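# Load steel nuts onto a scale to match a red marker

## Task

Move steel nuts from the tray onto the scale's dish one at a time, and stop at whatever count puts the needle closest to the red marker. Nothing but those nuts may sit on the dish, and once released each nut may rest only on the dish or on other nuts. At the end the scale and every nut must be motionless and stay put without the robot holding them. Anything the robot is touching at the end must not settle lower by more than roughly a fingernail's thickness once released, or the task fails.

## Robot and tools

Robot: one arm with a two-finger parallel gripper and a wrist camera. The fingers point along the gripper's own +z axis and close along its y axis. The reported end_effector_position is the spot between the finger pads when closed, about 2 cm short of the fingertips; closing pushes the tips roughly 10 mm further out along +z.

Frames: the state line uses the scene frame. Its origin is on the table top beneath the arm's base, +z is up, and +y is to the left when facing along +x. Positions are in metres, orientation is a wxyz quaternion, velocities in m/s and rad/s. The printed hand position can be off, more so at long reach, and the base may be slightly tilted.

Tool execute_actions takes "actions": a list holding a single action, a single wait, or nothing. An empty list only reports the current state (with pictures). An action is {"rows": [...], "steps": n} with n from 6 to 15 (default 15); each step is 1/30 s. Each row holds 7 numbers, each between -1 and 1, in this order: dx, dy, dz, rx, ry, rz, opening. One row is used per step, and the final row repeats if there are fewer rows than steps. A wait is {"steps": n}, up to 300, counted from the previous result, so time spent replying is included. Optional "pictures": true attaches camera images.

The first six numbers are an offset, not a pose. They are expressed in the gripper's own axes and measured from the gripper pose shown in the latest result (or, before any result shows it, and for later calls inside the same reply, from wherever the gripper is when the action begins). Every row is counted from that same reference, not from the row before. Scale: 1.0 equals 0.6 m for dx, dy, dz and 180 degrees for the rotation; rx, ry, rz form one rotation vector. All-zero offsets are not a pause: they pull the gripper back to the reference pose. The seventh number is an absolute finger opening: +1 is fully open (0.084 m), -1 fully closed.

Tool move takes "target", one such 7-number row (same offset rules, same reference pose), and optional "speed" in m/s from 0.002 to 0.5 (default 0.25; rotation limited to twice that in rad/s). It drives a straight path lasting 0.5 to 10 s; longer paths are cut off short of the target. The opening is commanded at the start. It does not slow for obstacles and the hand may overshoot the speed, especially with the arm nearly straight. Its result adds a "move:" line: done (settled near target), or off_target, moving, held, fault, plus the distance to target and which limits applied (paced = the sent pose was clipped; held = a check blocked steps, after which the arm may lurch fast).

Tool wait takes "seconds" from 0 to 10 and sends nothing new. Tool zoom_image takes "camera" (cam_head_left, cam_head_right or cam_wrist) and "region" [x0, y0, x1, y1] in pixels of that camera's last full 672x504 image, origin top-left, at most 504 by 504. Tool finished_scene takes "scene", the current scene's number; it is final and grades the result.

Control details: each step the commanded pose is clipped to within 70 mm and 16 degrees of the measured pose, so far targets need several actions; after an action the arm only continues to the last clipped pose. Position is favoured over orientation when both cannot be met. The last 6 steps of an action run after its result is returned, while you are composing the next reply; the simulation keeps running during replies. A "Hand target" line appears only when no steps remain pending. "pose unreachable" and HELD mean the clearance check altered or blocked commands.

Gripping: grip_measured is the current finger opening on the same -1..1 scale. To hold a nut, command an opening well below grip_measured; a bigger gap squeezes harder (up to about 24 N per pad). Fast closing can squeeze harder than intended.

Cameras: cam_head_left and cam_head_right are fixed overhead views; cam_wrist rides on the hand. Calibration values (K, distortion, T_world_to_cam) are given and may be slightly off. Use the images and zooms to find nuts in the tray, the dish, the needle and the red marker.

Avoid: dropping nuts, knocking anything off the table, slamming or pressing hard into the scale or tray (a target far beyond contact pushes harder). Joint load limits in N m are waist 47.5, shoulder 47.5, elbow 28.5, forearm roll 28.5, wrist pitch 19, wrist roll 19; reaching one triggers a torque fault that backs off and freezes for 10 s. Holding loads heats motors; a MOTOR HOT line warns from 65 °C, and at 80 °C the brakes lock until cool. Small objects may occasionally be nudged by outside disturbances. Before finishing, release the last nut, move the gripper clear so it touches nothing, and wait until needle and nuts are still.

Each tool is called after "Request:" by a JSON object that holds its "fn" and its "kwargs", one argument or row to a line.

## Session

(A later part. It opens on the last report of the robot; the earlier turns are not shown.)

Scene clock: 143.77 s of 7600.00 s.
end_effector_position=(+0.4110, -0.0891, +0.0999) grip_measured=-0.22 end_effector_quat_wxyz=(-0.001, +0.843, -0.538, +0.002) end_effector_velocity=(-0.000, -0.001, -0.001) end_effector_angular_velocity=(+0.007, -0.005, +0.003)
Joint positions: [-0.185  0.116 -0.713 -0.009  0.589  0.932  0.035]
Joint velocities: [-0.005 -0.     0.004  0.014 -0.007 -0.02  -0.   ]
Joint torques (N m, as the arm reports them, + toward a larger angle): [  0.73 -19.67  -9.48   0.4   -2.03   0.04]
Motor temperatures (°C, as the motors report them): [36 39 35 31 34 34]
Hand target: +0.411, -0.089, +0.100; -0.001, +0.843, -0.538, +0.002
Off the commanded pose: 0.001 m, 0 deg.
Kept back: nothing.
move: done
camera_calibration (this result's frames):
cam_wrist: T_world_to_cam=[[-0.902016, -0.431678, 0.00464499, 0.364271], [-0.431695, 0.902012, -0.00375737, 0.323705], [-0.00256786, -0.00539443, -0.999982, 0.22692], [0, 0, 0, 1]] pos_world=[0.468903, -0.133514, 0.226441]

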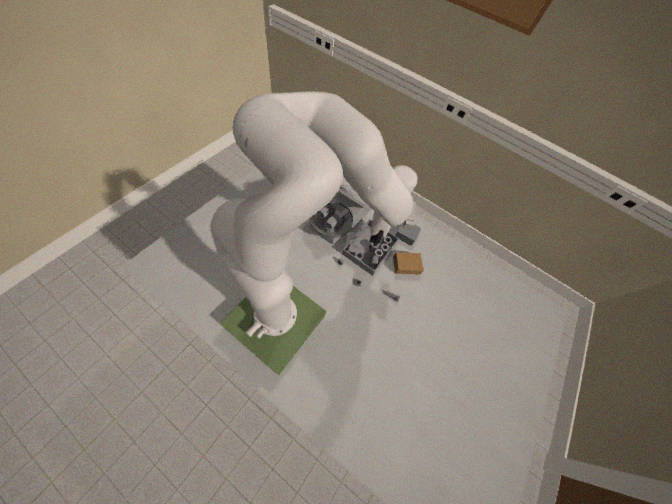

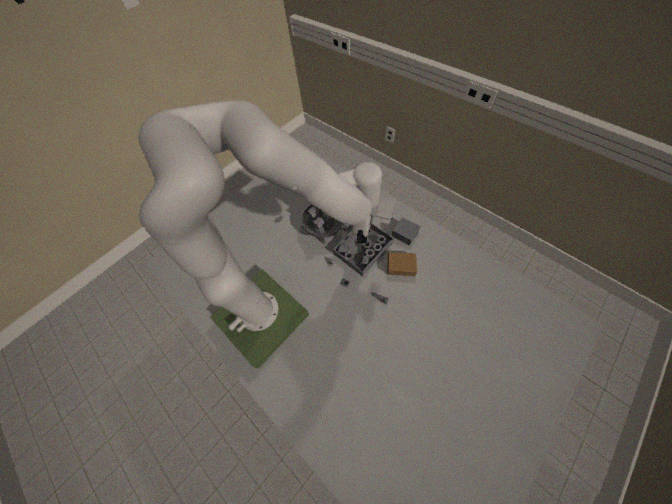

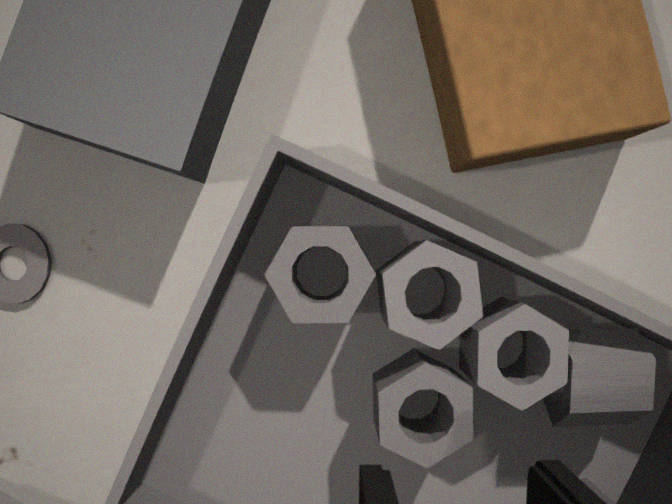

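Request:
{"fn": "move", "kwargs": {
  "target": [0.005,-0.0047,0.088,0,0,0,-0.21],
  "speed": 0.13
}}

Scene clock: 144.90 s of 7600.00 s.
end_effector_position=(+0.4152, -0.0906, +0.0475) grip_measured=-0.22 end_effector_quat_wxyz=(-0.001, +0.843, -0.538, +0.002) end_effector_velocity=(+0.000, -0.000, -0.002) end_effector_angular_velocity=(+0.000, +0.000, -0.001)
Joint positions: [-0.187  0.275 -0.723 -0.01   0.44   0.931  0.034]
Joint velocities: [-0.001  0.007 -0.001  0.001 -0.005 -0.     0.   ]
Joint torques (N m, as the arm reports them, + toward a larger angle): [  1.14 -21.01  -8.28   0.31  -2.16   0.1 ]
Motor temperatures (°C, as the motors report them): [36 39 35 31 34 34]
Hand target: +0.415, -0.091, +0.047; -0.001, +0.843, -0.538, +0.002
Off the commanded pose: 0.000 m, 0 deg.
Kept back: nothing.
move: done
camera_calibration (this result's frames):
cam_wrist: T_world_to_cam=[[-0.901971, -0.431777, 0.00415789, 0.36763], [-0.431792, 0.901965, -0.00377466, 0.326685], [-0.00212046, -0.00519998, -0.999984, 0.174418], [0, 0, 0, 1]] pos_world=[0.473021, -0.135017, 0.17412]

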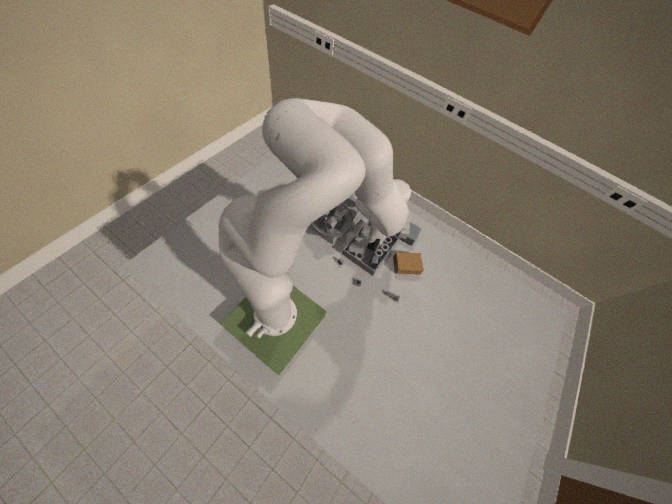

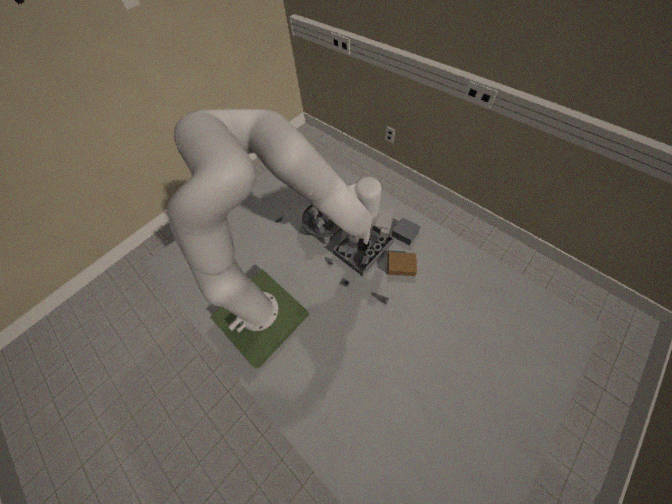

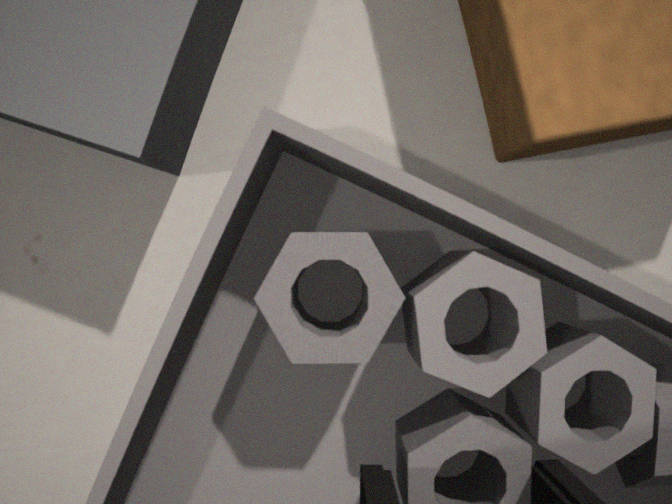

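Request:
{"fn": "execute_actions", "kwargs": {
  "actions": [
    {"rows":[[0.001,0,0.001,0,0,0,-0.25],[0.002,0.001,0.002,0,0,0,-0.28],[0.002,0.0015,0.002,0,0,0,-0.32],[0.002,0.0015,0.002,0,0,0,-0.4],[0.002,0.0015,0.002,0,0,0,-0.5],[0.002,0.0015,0.002,0,0,0,-0.7]],"steps":13}
  ]
}}

Request:
{"fn": "move", "kwargs": {
  "target": [0,0,-0.2,0,0,0,-0.7],
  "speed": 0.25
}}

Scene clock: 146.53 s of 7600.00 s.
end_effector_position=(+0.4151, -0.0916, +0.0468) grip_measured=-0.35 end_effector_quat_wxyz=(-0.001, +0.843, -0.538, +0.002) end_effector_velocity=(+0.001, -0.002, +0.001) end_effector_angular_velocity=(-0.001, -0.006, +0.003)
Joint positions: [-0.19   0.278 -0.724 -0.01   0.438  0.929  0.029]
Joint velocities: [-0.005 -0.001  0.001 -0.    -0.006 -0.007  0.   ]
Joint torques (N m, as the arm reports them, + toward a larger angle): [ -0.65 -19.59  -8.37   0.2   -2.59  -0.08]
Motor temperatures (°C, as the motors report them): [36 39 35 31 34 34]
Steps of this call (steps 1 to 42: nothing new was sent; steps 43 to 49: the first 7 steps of this action). Readings (end_effector_position):
43: (+0.4151, -0.0906, +0.0471)
44: (+0.4150, -0.0907, +0.0470)
46: (+0.4150, -0.0912, +0.0467)
49: the state above

Scene clock: 147.83 s of 7600.00 s.
end_effector_position=(+0.4141, -0.0920, +0.1660) grip_measured=-0.35 end_effector_quat_wxyz=(-0.001, +0.843, -0.538, +0.002) end_effector_velocity=(+0.001, -0.000, +0.004) end_effector_angular_velocity=(+0.000, -0.004, -0.001)
Joint positions: [-0.189 -0.025 -0.775 -0.007  0.792  0.926  0.029]
Joint velocities: [-0.    -0.007 -0.004  0.001  0.008 -0.    -0.   ]
Joint torques (N m, as the arm reports them, + toward a larger angle): [  1.16 -18.52 -10.71   0.19  -2.32   0.09]
Motor temperatures (°C, as the motors report them): [36 39 35 31 34 34]
Hand target: +0.414, -0.092, +0.167; -0.001, +0.843, -0.538, +0.003
Off your previous action's commanded pose: 0.001 m, 0 deg at its last step (step 6 of this call).
Off the commanded pose: 0.001 m, 0 deg.
Kept back: nothing.
move: done
camera_calibration (this result's frames):
cam_wrist: T_world_to_cam=[[-0.901974, -0.431765, 0.00475326, 0.365497], [-0.431784, 0.901968, -0.00403201, 0.328014], [-0.0025464, -0.00568915, -0.999981, 0.292974], [0, 0, 0, 1]] pos_world=[0.472046, -0.136383, 0.292554]

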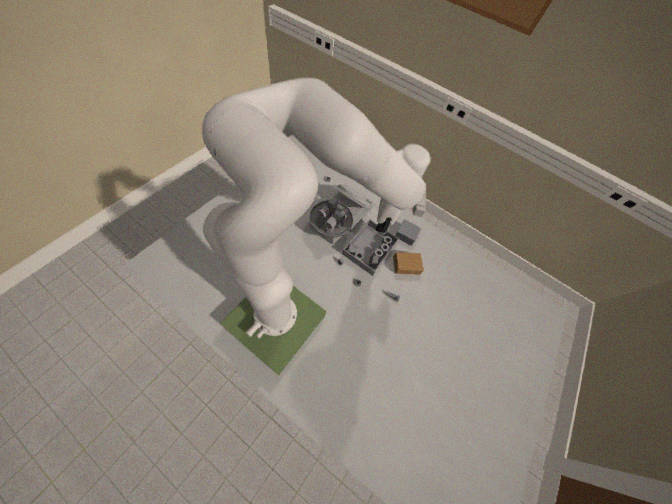

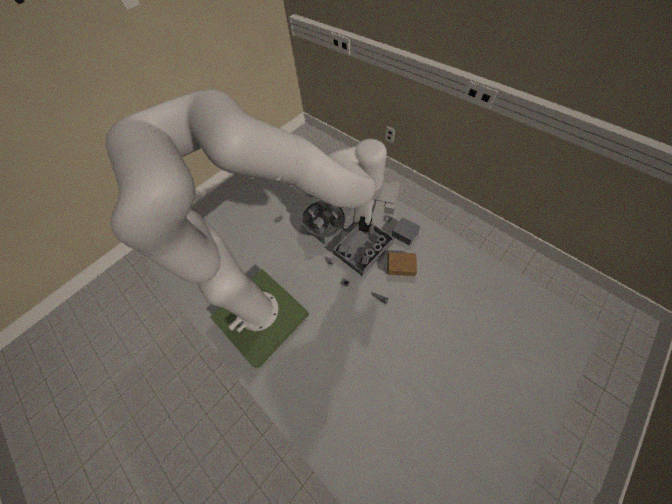

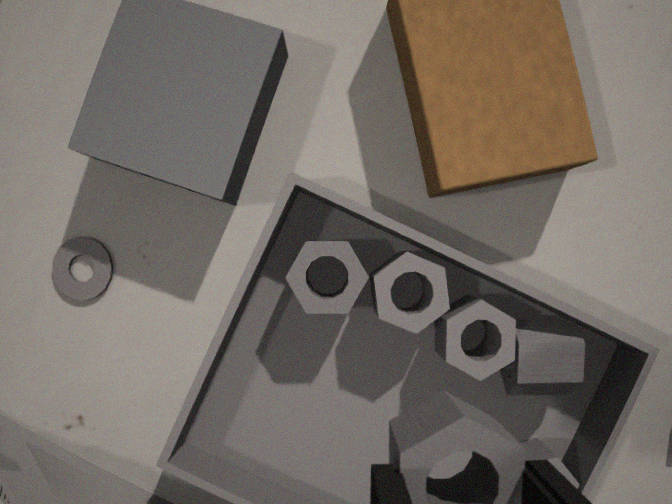

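Request:
{"fn": "move", "kwargs": {
  "target": [-0.3726,-0.1277,-0.018,0,0,0.1389,-0.7],
  "speed": 0.4
}}

Scene clock: 149.43 s of 7600.00 s.
end_effector_position=(+0.3904, +0.1422, +0.1765) grip_measured=-0.35 end_effector_quat_wxyz=(-0.001, +0.707, -0.708, +0.003) end_effector_velocity=(-0.000, +0.002, -0.001) end_effector_angular_velocity=(-0.007, +0.002, -0.001)
Joint positions: [ 0.382 -0.067 -0.758 -0.013  0.821  1.937  0.029]
Joint velocities: [ 0.008  0.006 -0.007 -0.008  0.005  0.015 -0.   ]
Joint torques (N m, as the arm reports them, + toward a larger angle): [  1.21 -18.64 -10.82   0.23  -2.07  -0.12]
Motor temperatures (°C, as the motors report them): [36 39 35 31 34 34]
Hand target: +0.390, +0.143, +0.177; -0.001, +0.707, -0.708, +0.003
Off the commanded pose: 0.001 m, 0 deg.
Kept back: nothing.
move: done; limits=paced
camera_calibration (this result's frames):
cam_wrist: T_world_to_cam=[[-0.999947, -0.00987433, 0.00294291, 0.423722], [-0.00988529, 0.999944, -0.00373143, -0.072121], [-0.0029059, -0.00376032, -0.999989, 0.30464], [0, 0, 0, 1]] pos_world=[0.423872, 0.0774465, 0.303121]

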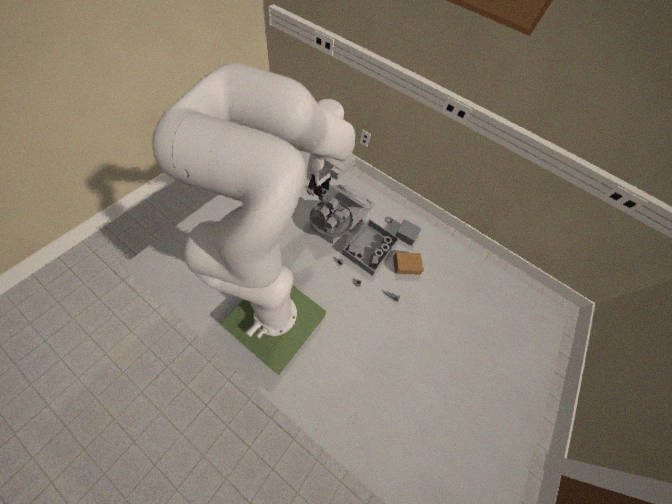

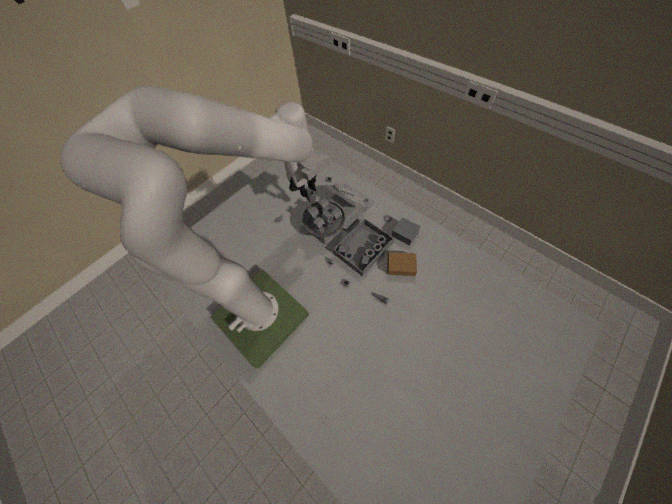

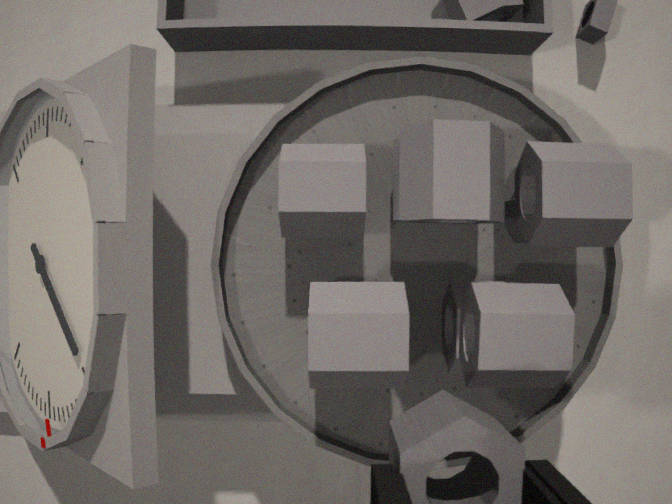

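Request:
{"fn": "move", "kwargs": {
  "target": [0.0015,0.0028,0.122,0,0,0,-0.7],
  "speed": 0.12
}}

Scene clock: 150.93 s of 7600.00 s.
end_effector_position=(+0.3887, +0.1409, +0.1031) grip_measured=-0.35 end_effector_quat_wxyz=(-0.001, +0.707, -0.708, +0.002) end_effector_velocity=(+0.001, +0.002, +0.001) end_effector_angular_velocity=(+0.003, -0.006, +0.002)
Joint positions: [ 0.378  0.094 -0.692 -0.017  0.595  1.938  0.029]
Joint velocities: [ 0.003 -0.001 -0.002  0.002 -0.004 -0.001 -0.   ]
Joint torques (N m, as the arm reports them, + toward a larger angle): [  0.94 -19.61  -9.55   0.39  -2.13  -0.02]
Motor temperatures (°C, as the motors report them): [36 39 35 31 34 34]
Hand target: +0.389, +0.141, +0.103; -0.001, +0.707, -0.708, +0.003
Off the commanded pose: 0.000 m, 0 deg.
Kept back: nothing.
move: done
camera_calibration (this result's frames):
cam_wrist: T_world_to_cam=[[-0.999943, -0.00986044, 0.00410609, 0.422115], [-0.00987638, 0.999944, -0.00388039, -0.0711856], [-0.00406759, -0.00392073, -0.999984, 0.231722], [0, 0, 0, 1]] pos_world=[0.422331, 0.0762523, 0.229709]

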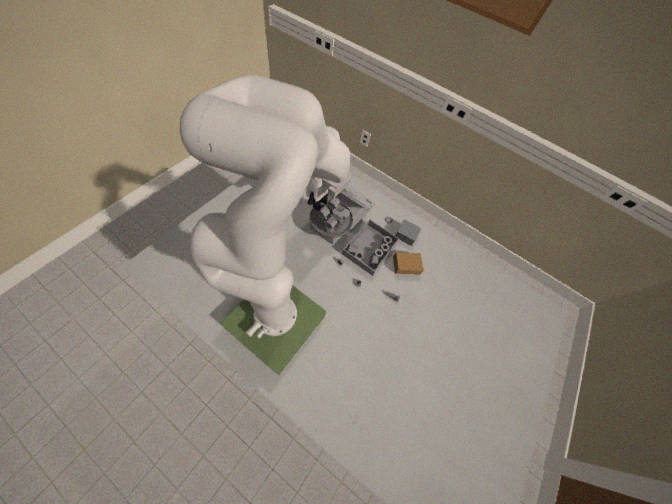

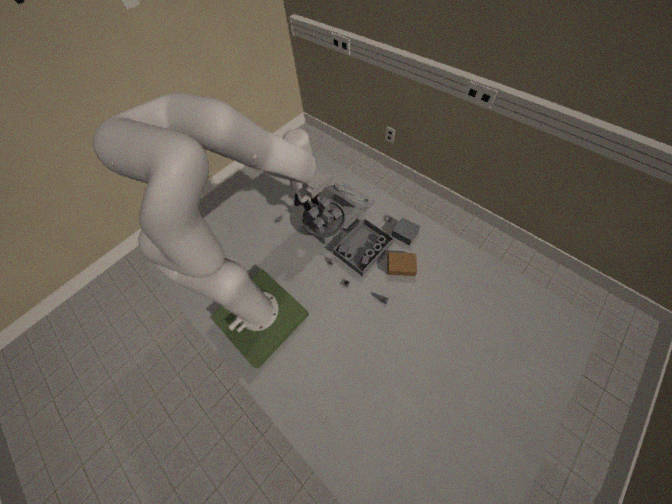

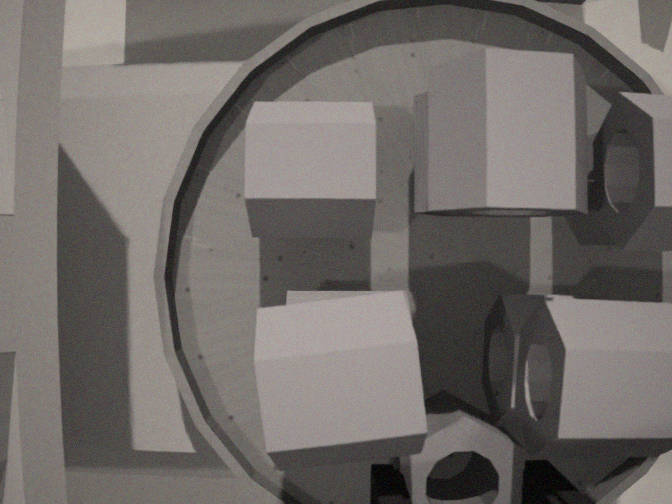

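Request:
{"fn": "move", "kwargs": {
  "target": [-0.001,0,0.006,0,0,0,-0.7],
  "speed": 0.02
}}

Scene clock: 151.87 s of 7600.00 s.
end_effector_position=(+0.3889, +0.1415, +0.0999) grip_measured=-0.35 end_effector_quat_wxyz=(-0.001, +0.706, -0.708, +0.002) end_effector_velocity=(+0.001, +0.000, -0.001) end_effector_angular_velocity=(+0.001, -0.002, -0.001)
Joint positions: [ 0.379  0.103 -0.691 -0.017  0.585  1.94   0.029]
Joint velocities: [-0.     0.004  0.     0.001 -0.007  0.     0.   ]
Joint torques (N m, as the arm reports them, + toward a larger angle): [  0.62 -17.66  -9.15   0.54  -2.5   -0.16]
Motor temperatures (°C, as the motors report them): [36 39 35 31 34 34]
Hand target: +0.389, +0.142, +0.100; -0.001, +0.707, -0.708, +0.002
Off the commanded pose: 0.000 m, 0 deg.
Kept back: nothing.
move: done
camera_calibration (this result's frames):
cam_wrist: T_world_to_cam=[[-0.999945, -0.00980851, 0.00359787, 0.422376], [-0.00982183, 0.999945, -0.00370421, -0.0718449], [-0.00356133, -0.00373934, -0.999987, 0.22828], [0, 0, 0, 1]] pos_world=[0.42246, 0.0768374, 0.226491]

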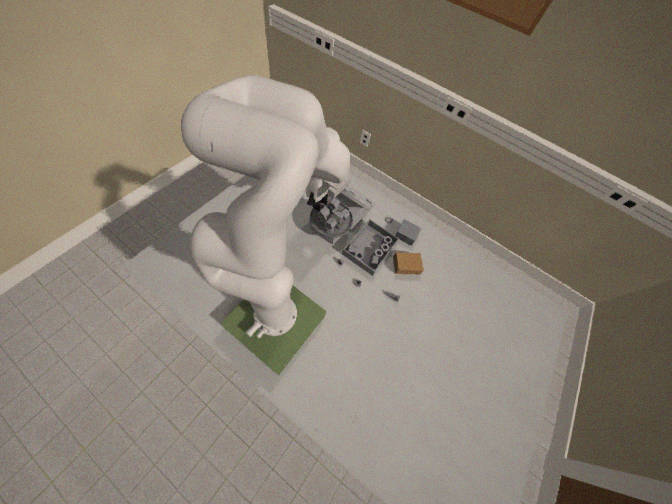

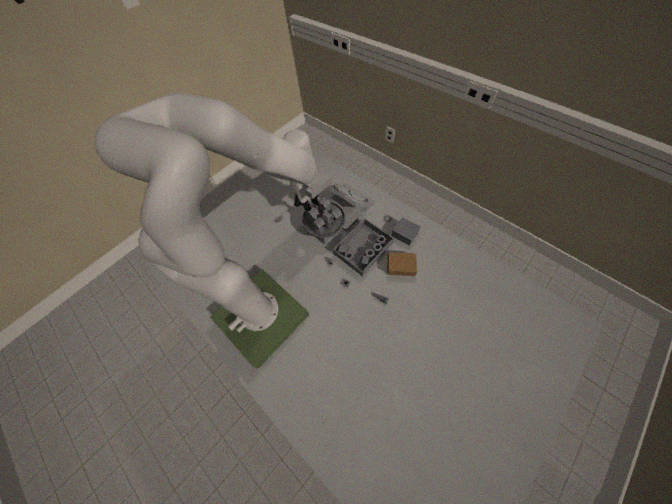

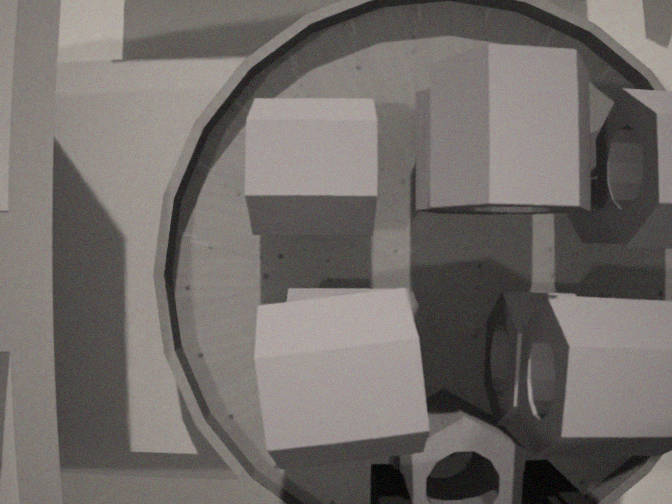

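Contact. Release and rise to a dial-viewing height.

Request:
{"fn": "execute_actions", "kwargs": {
  "actions": [
    {"rows":[[0,0,-0.002,0,0,0,-0.5],[0,0,-0.002,0,0,0,-0.38],[0,0,-0.002,0,0,0,-0.31],[0,0,-0.002,0,0,0,-0.26],[0,0,-0.002,0,0,0,-0.22]],"steps":12}
  ]
}}

Request:
{"fn": "move", "kwargs": {
  "target": [-0.008,0,-0.07,0,0,0,-0.22],
  "speed": 0.15
}}

Request:
{"fn": "move", "kwargs": {
  "target": [0,-0.16,-0.16,0,0,0,-0.22],
  "speed": 0.35
}}

Scene clock: 152.30 s of 7600.00 s.
end_effector_position=(+0.3888, +0.1416, +0.1006) grip_measured=-0.27 end_effector_quat_wxyz=(-0.001, +0.707, -0.708, +0.002) end_effector_velocity=(-0.002, -0.000, +0.000) end_effector_angular_velocity=(-0.002, +0.007, +0.002)
Joint positions: [ 0.38   0.101 -0.692 -0.017  0.587  1.94   0.032]
Joint velocities: [ 0.001 -0.004  0.002  0.001  0.009 -0.001  0.037]
Joint torques (N m, as the arm reports them, + toward a larger angle): [  0.72 -19.41  -9.     0.34  -1.83  -0.19]
Motor temperatures (°C, as the motors report them): [36 39 35 31 34 34]
Steps of this call (steps 1 to 7: nothing new was sent; steps 8 to 13: the first 6 steps of this action). Readings (end_effector_position):
8: (+0.3888, +0.1416, +0.0997)
9: (+0.3888, +0.1415, +0.0999)
11: (+0.3888, +0.1415, +0.1004)
13: the state above

Scene clock: 153.40 s of 7600.00 s.
end_effector_position=(+0.3885, +0.1462, +0.1424) grip_measured=-0.24 end_effector_quat_wxyz=(-0.000, +0.706, -0.708, +0.002) end_effector_velocity=(-0.000, +0.000, +0.002) end_effector_angular_velocity=(-0.001, +0.001, +0.001)
Joint positions: [ 0.392  0.003 -0.723 -0.015  0.718  1.949  0.034]
Joint velocities: [ 0.001 -0.003 -0.003 -0.     0.008 -0.    -0.   ]
Joint torques (N m, as the arm reports them, + toward a larger angle): [  1.16 -18.45 -10.19   0.4   -2.06  -0.09]
Motor temperatures (°C, as the motors report them): [36 39 35 31 34 34]
Hand target: +0.389, +0.146, +0.143; -0.001, +0.706, -0.708, +0.003
Off your previous action's commanded pose: 0.000 m, 0 deg at its last step (step 6 of this call).
Off the commanded pose: 0.001 m, 0 deg.
Kept back: nothing.
move: done
camera_calibration (this result's frames):
cam_wrist: T_world_to_cam=[[-0.999944, -0.00964871, 0.00435667, 0.421737], [-0.00966723, 0.999944, -0.00425073, -0.0763281], [-0.00431541, -0.00429261, -0.999981, 0.27115], [0, 0, 0, 1]] pos_world=[0.422145, 0.081557, 0.268983]

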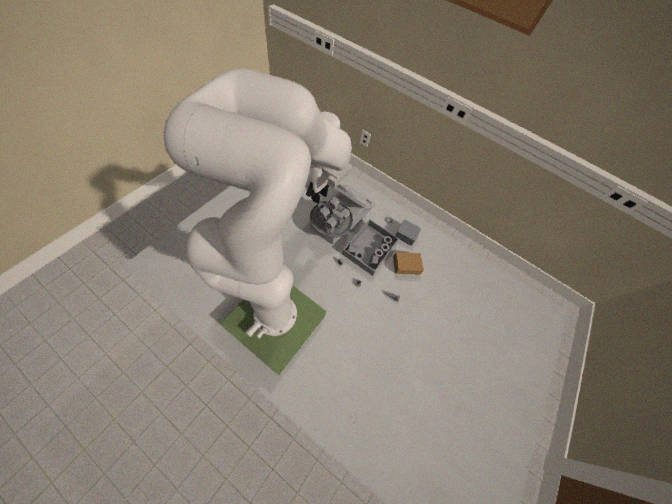

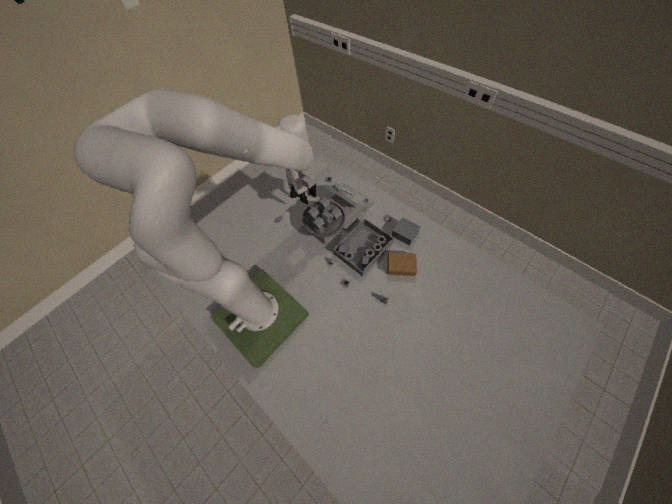

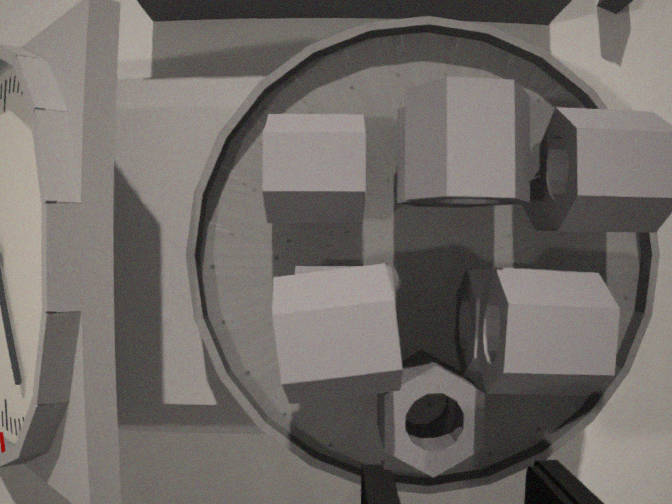

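Scene clock: 154.50 s of 7600.00 s.
end_effector_position=(+0.4839, +0.1457, +0.2385) grip_measured=-0.24 end_effector_quat_wxyz=(-0.000, +0.706, -0.708, +0.002) end_effector_velocity=(+0.002, +0.000, +0.001) end_effector_angular_velocity=(+0.001, -0.000, -0.002)
Joint positions: [ 0.325  0.138 -1.197 -0.011  1.057  1.877  0.034]
Joint velocities: [-0.001  0.004 -0.009  0.002  0.005 -0.     0.   ]
Joint torques (N m, as the arm reports them, + toward a larger angle): [  0.81 -23.21 -11.37   0.35  -1.87   0.14]
Motor temperatures (°C, as the motors report them): [36 39 35 31 34 34]
Hand target: +0.484, +0.146, +0.239; -0.000, +0.706, -0.708, +0.002
Off the commanded pose: 0.001 m, 0 deg.
Kept back: nothing.
move: done
camera_calibration (this result's frames):
cam_wrist: T_world_to_cam=[[-0.999947, -0.00916142, 0.00459974, 0.516639], [-0.00918242, 0.999947, -0.00456462, -0.0746658], [-0.00455768, -0.00460662, -0.999979, 0.367909], [0, 0, 0, 1]] pos_world=[0.517603, 0.0810898, 0.365184]

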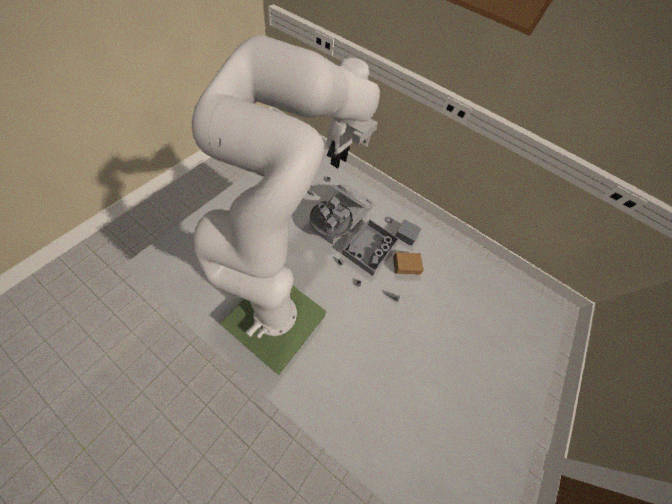

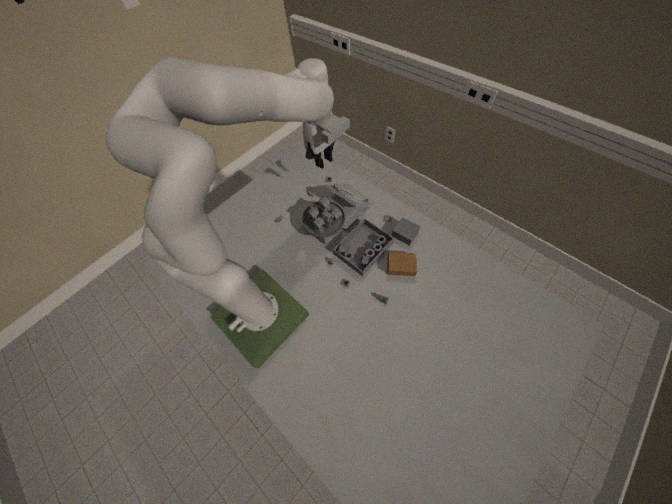

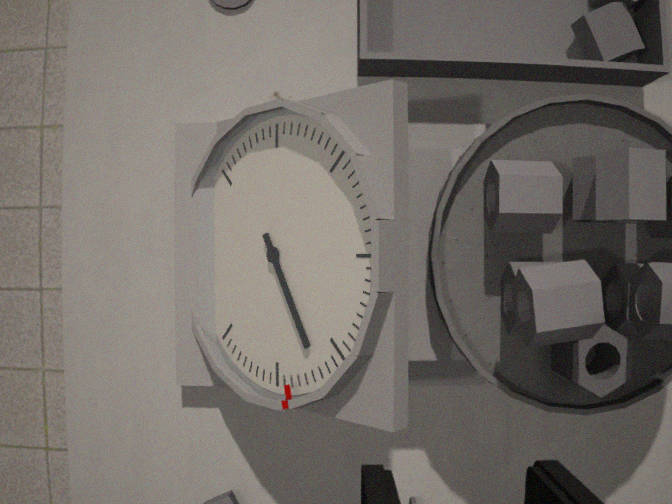

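Request:
{"fn": "zoom_image", "kwargs": {
  "camera": "cam_wrist",
  "region": [200,220,400,420]
}}

Region (200, 220, 400, 420) of cam_wrist's 672x504 image, scaled by 2.520, with more detail than that image has.

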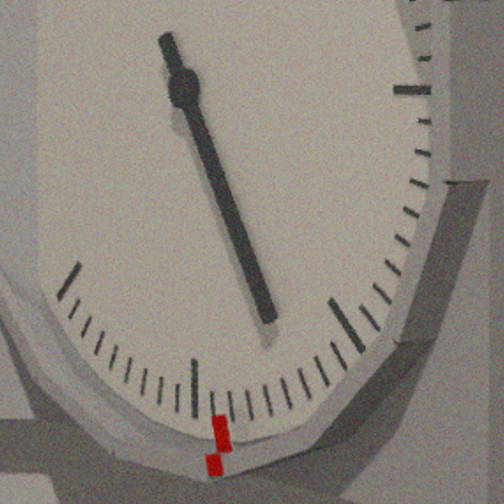

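Request:
{"fn": "move", "kwargs": {
  "target": [0.4512,0.025,0.2475,0,0,0.3611,-0.2],
  "speed": 0.5
}}

Scene clock: 156.83 s of 7600.00 s.
end_effector_position=(+0.4680, -0.1240, +0.0905) grip_measured=-0.22 end_effector_quat_wxyz=(+0.001, -0.216, +0.976, -0.001) end_effector_velocity=(-0.001, -0.002, -0.003) end_effector_angular_velocity=(+0.001, +0.004, -0.008)
Joint positions: [-0.231  0.312 -0.958 -0.008  0.64   2.455  0.035]
Joint velocities: [-0.004  0.007 -0.001 -0.    -0.002  0.004  0.   ]
Joint torques (N m, as the arm reports them, + toward a larger angle): [  0.79 -23.92  -9.68   0.46  -2.07  -0.16]
Motor temperatures (°C, as the motors report them): [36 39 35 31 34 34]
Hand target: +0.468, -0.124, +0.090; +0.001, -0.216, +0.976, -0.001
Off the commanded pose: 0.002 m, 0 deg.
Kept back: nothing.
move: done
camera_calibration (this result's frames):
cam_wrist: T_world_to_cam=[[-0.432461, 0.901633, 0.00600746, 0.346115], [0.901651, 0.432462, 0.00118923, -0.302936], [-0.00152575, 0.00593093, -0.999981, 0.218462], [0, 0, 0, 1]] pos_world=[0.423157, -0.182355, 0.216739]

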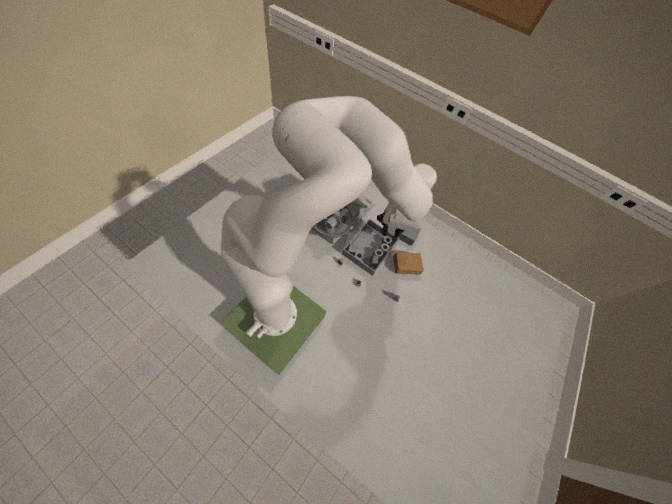

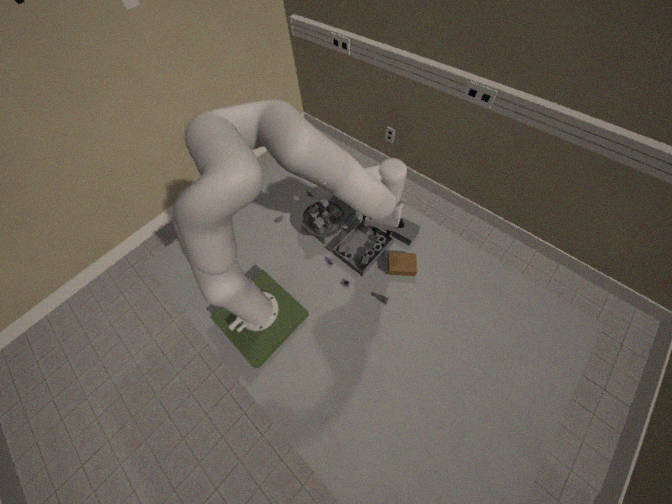

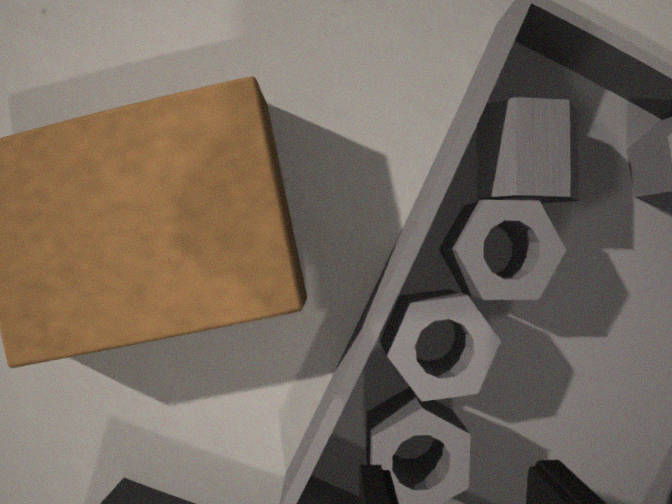

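Request:
{"fn": "move", "kwargs": {
  "target": [-0.002,-0.005,0.036,0,0,0,-0.2],
  "speed": 0.1
}}

Scene clock: 158.60 s of 7600.00 s.
end_effector_position=(+0.4705, -0.1262, +0.0693) grip_measured=-0.22 end_effector_quat_wxyz=(+0.002, -0.216, +0.976, -0.001) end_effector_velocity=(-0.000, -0.000, -0.002) end_effector_angular_velocity=(+0.000, +0.000, -0.001)
Joint positions: [-0.234  0.37  -0.967 -0.009  0.59   2.452  0.035]
Joint velocities: [-0.001  0.004  0.001  0.001 -0.005 -0.    -0.   ]
Joint torques (N m, as the arm reports them, + toward a larger angle): [  0.64 -24.32  -9.29   0.53  -1.93  -0.12]
Motor temperatures (°C, as the motors report them): [36 39 35 31 34 34]
Hand target: +0.470, -0.126, +0.069; +0.001, -0.216, +0.976, -0.001
Off the commanded pose: 0.000 m, 0 deg.
Kept back: nothing.
move: done
camera_calibration (this result's frames):
cam_wrist: T_world_to_cam=[[-0.432519, 0.901606, 0.00582868, 0.349366], [0.901624, 0.432518, 0.00154533, -0.304261], [-0.00112773, 0.00592367, -0.999982, 0.197044], [0, 0, 0, 1]] pos_world=[0.425659, -0.18456, 0.195474]

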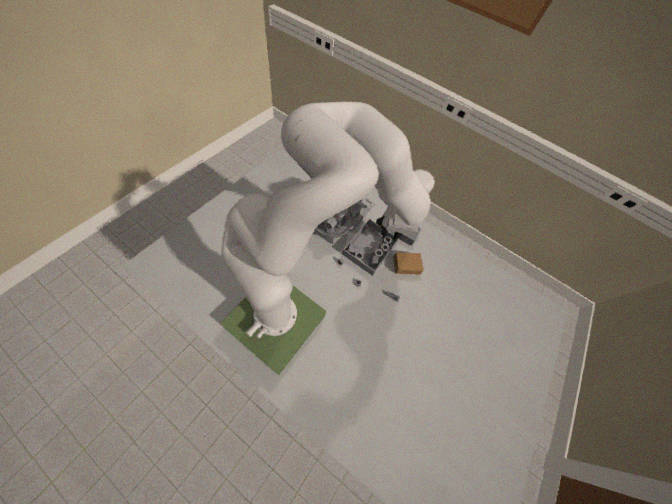

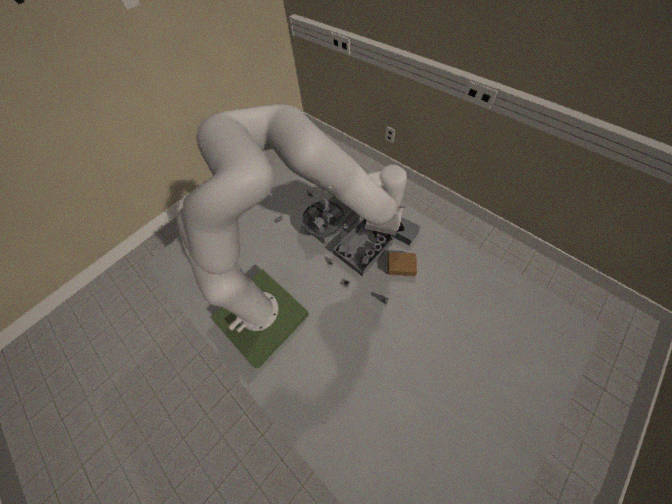

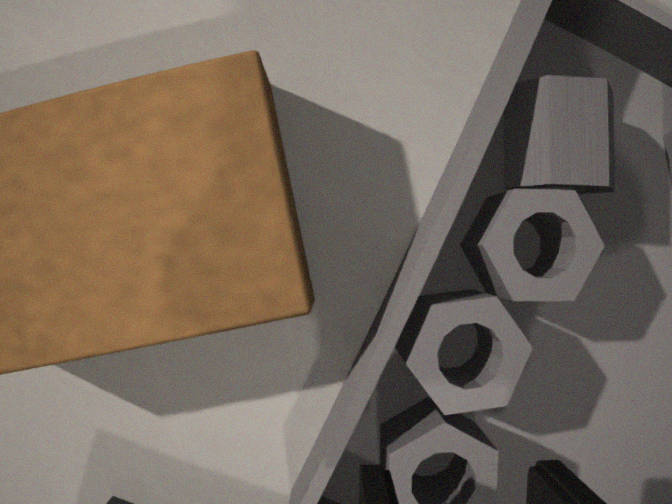

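Request:
{"fn": "move", "kwargs": {
  "target": [0.002,-0.0035,0.012,0,0,0,-0.2],
  "speed": 0.05
}}

Request:
{"fn": "move", "kwargs": {
  "target": [0,0,0.025,0,0,0,-0.2],
  "speed": 0.05
}}

Scene clock: 159.53 s of 7600.00 s.
end_effector_position=(+0.4703, -0.1285, +0.0622) grip_measured=-0.22 end_effector_quat_wxyz=(+0.002, -0.216, +0.976, -0.001) end_effector_velocity=(+0.001, -0.001, -0.001) end_effector_angular_velocity=(-0.002, -0.003, +0.001)
Joint positions: [-0.239  0.388 -0.969 -0.009  0.574  2.448  0.035]
Joint velocities: [-0.002  0.004 -0.002 -0.002 -0.005 -0.001 -0.   ]
Joint torques (N m, as the arm reports them, + toward a larger angle): [  1.11 -24.54  -9.05   0.38  -1.94  -0.04]
Motor temperatures (°C, as the motors report them): [36 39 35 31 34 34]
Hand target: +0.470, -0.129, +0.062; +0.002, -0.216, +0.976, -0.001
Off the commanded pose: 0.000 m, 0 deg.
Kept back: nothing.
move: done
camera_calibration (this result's frames):
cam_wrist: T_world_to_cam=[[-0.432523, 0.901604, 0.00592972, 0.351416], [0.901622, 0.432522, 0.00149236, -0.303052], [-0.00121922, 0.00599184, -0.999981, 0.190052], [0, 0, 0, 1]] pos_world=[0.425466, -0.186901, 0.188417]

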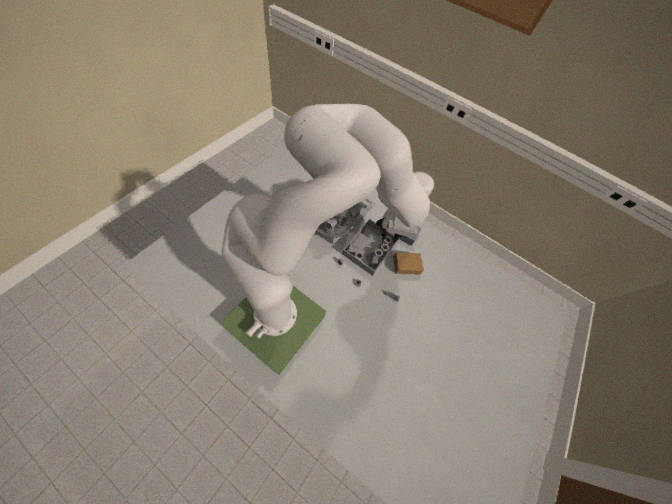

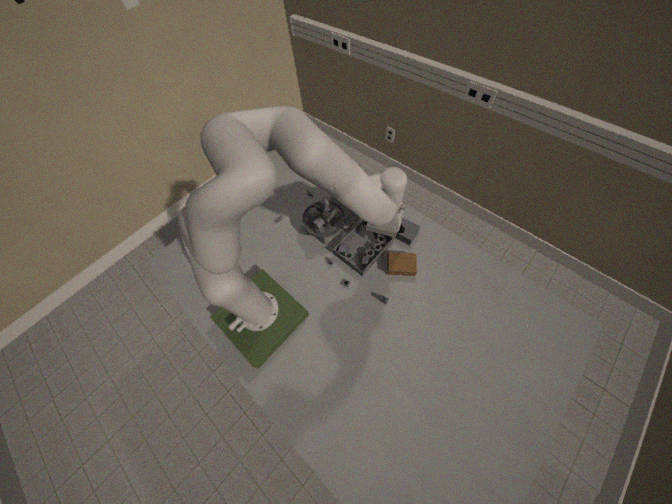

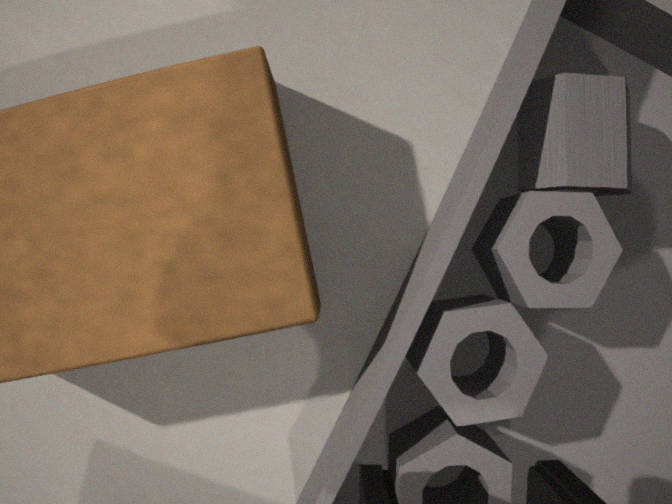

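Scene clock: 160.30 s of 7600.00 s.
end_effector_position=(+0.4704, -0.1285, +0.0475) grip_measured=-0.22 end_effector_quat_wxyz=(+0.002, -0.216, +0.976, -0.001) end_effector_velocity=(+0.002, -0.001, +0.000) end_effector_angular_velocity=(-0.002, -0.006, -0.001)
Joint positions: [-0.239  0.425 -0.97  -0.009  0.538  2.448  0.035]
Joint velocities: [-0.001  0.002 -0.003 -0.    -0.006  0.001 -0.   ]
Joint torques (N m, as the arm reports them, + toward a larger angle): [  1.02 -24.52  -8.98   0.38  -1.91  -0.03]
Motor temperatures (°C, as the motors report them): [36 39 35 31 34 34]
Hand target: +0.470, -0.129, +0.047; +0.002, -0.216, +0.976, -0.001
Off the commanded pose: 0.000 m, 0 deg.
Kept back: nothing.
move: done
camera_calibration (this result's frames):
cam_wrist: T_world_to_cam=[[-0.432563, 0.901585, 0.00588945, 0.351565], [0.901603, 0.432561, 0.0016398, -0.303135], [-0.00106912, 0.00601927, -0.999981, 0.175246], [0, 0, 0, 1]] pos_world=[0.425568, -0.186896, 0.173669]

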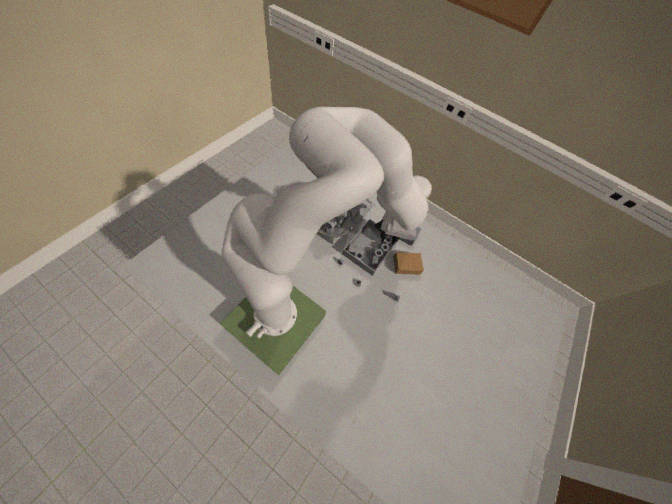

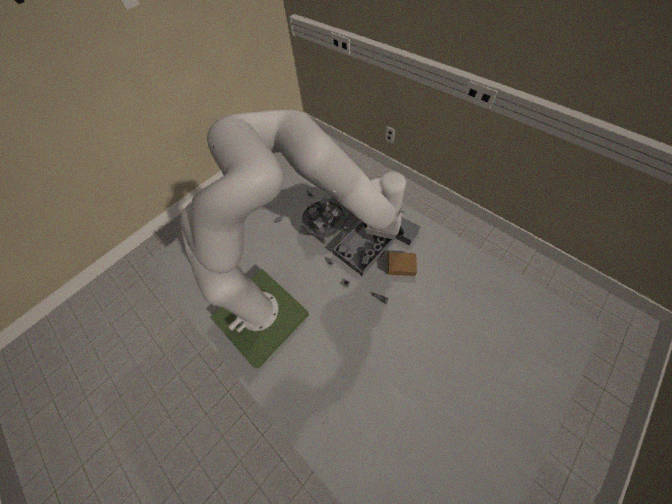

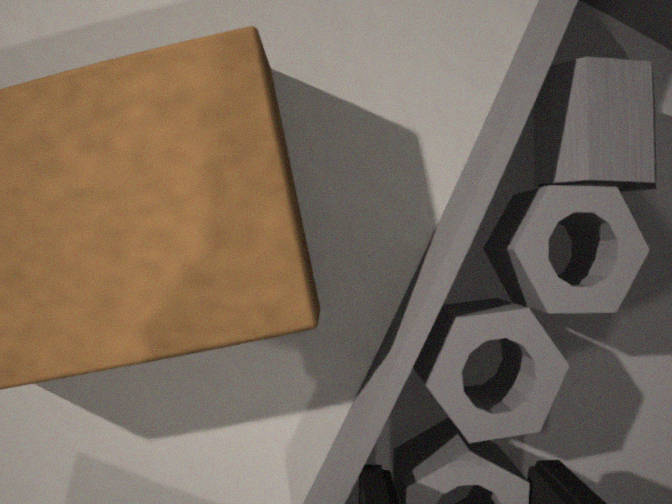

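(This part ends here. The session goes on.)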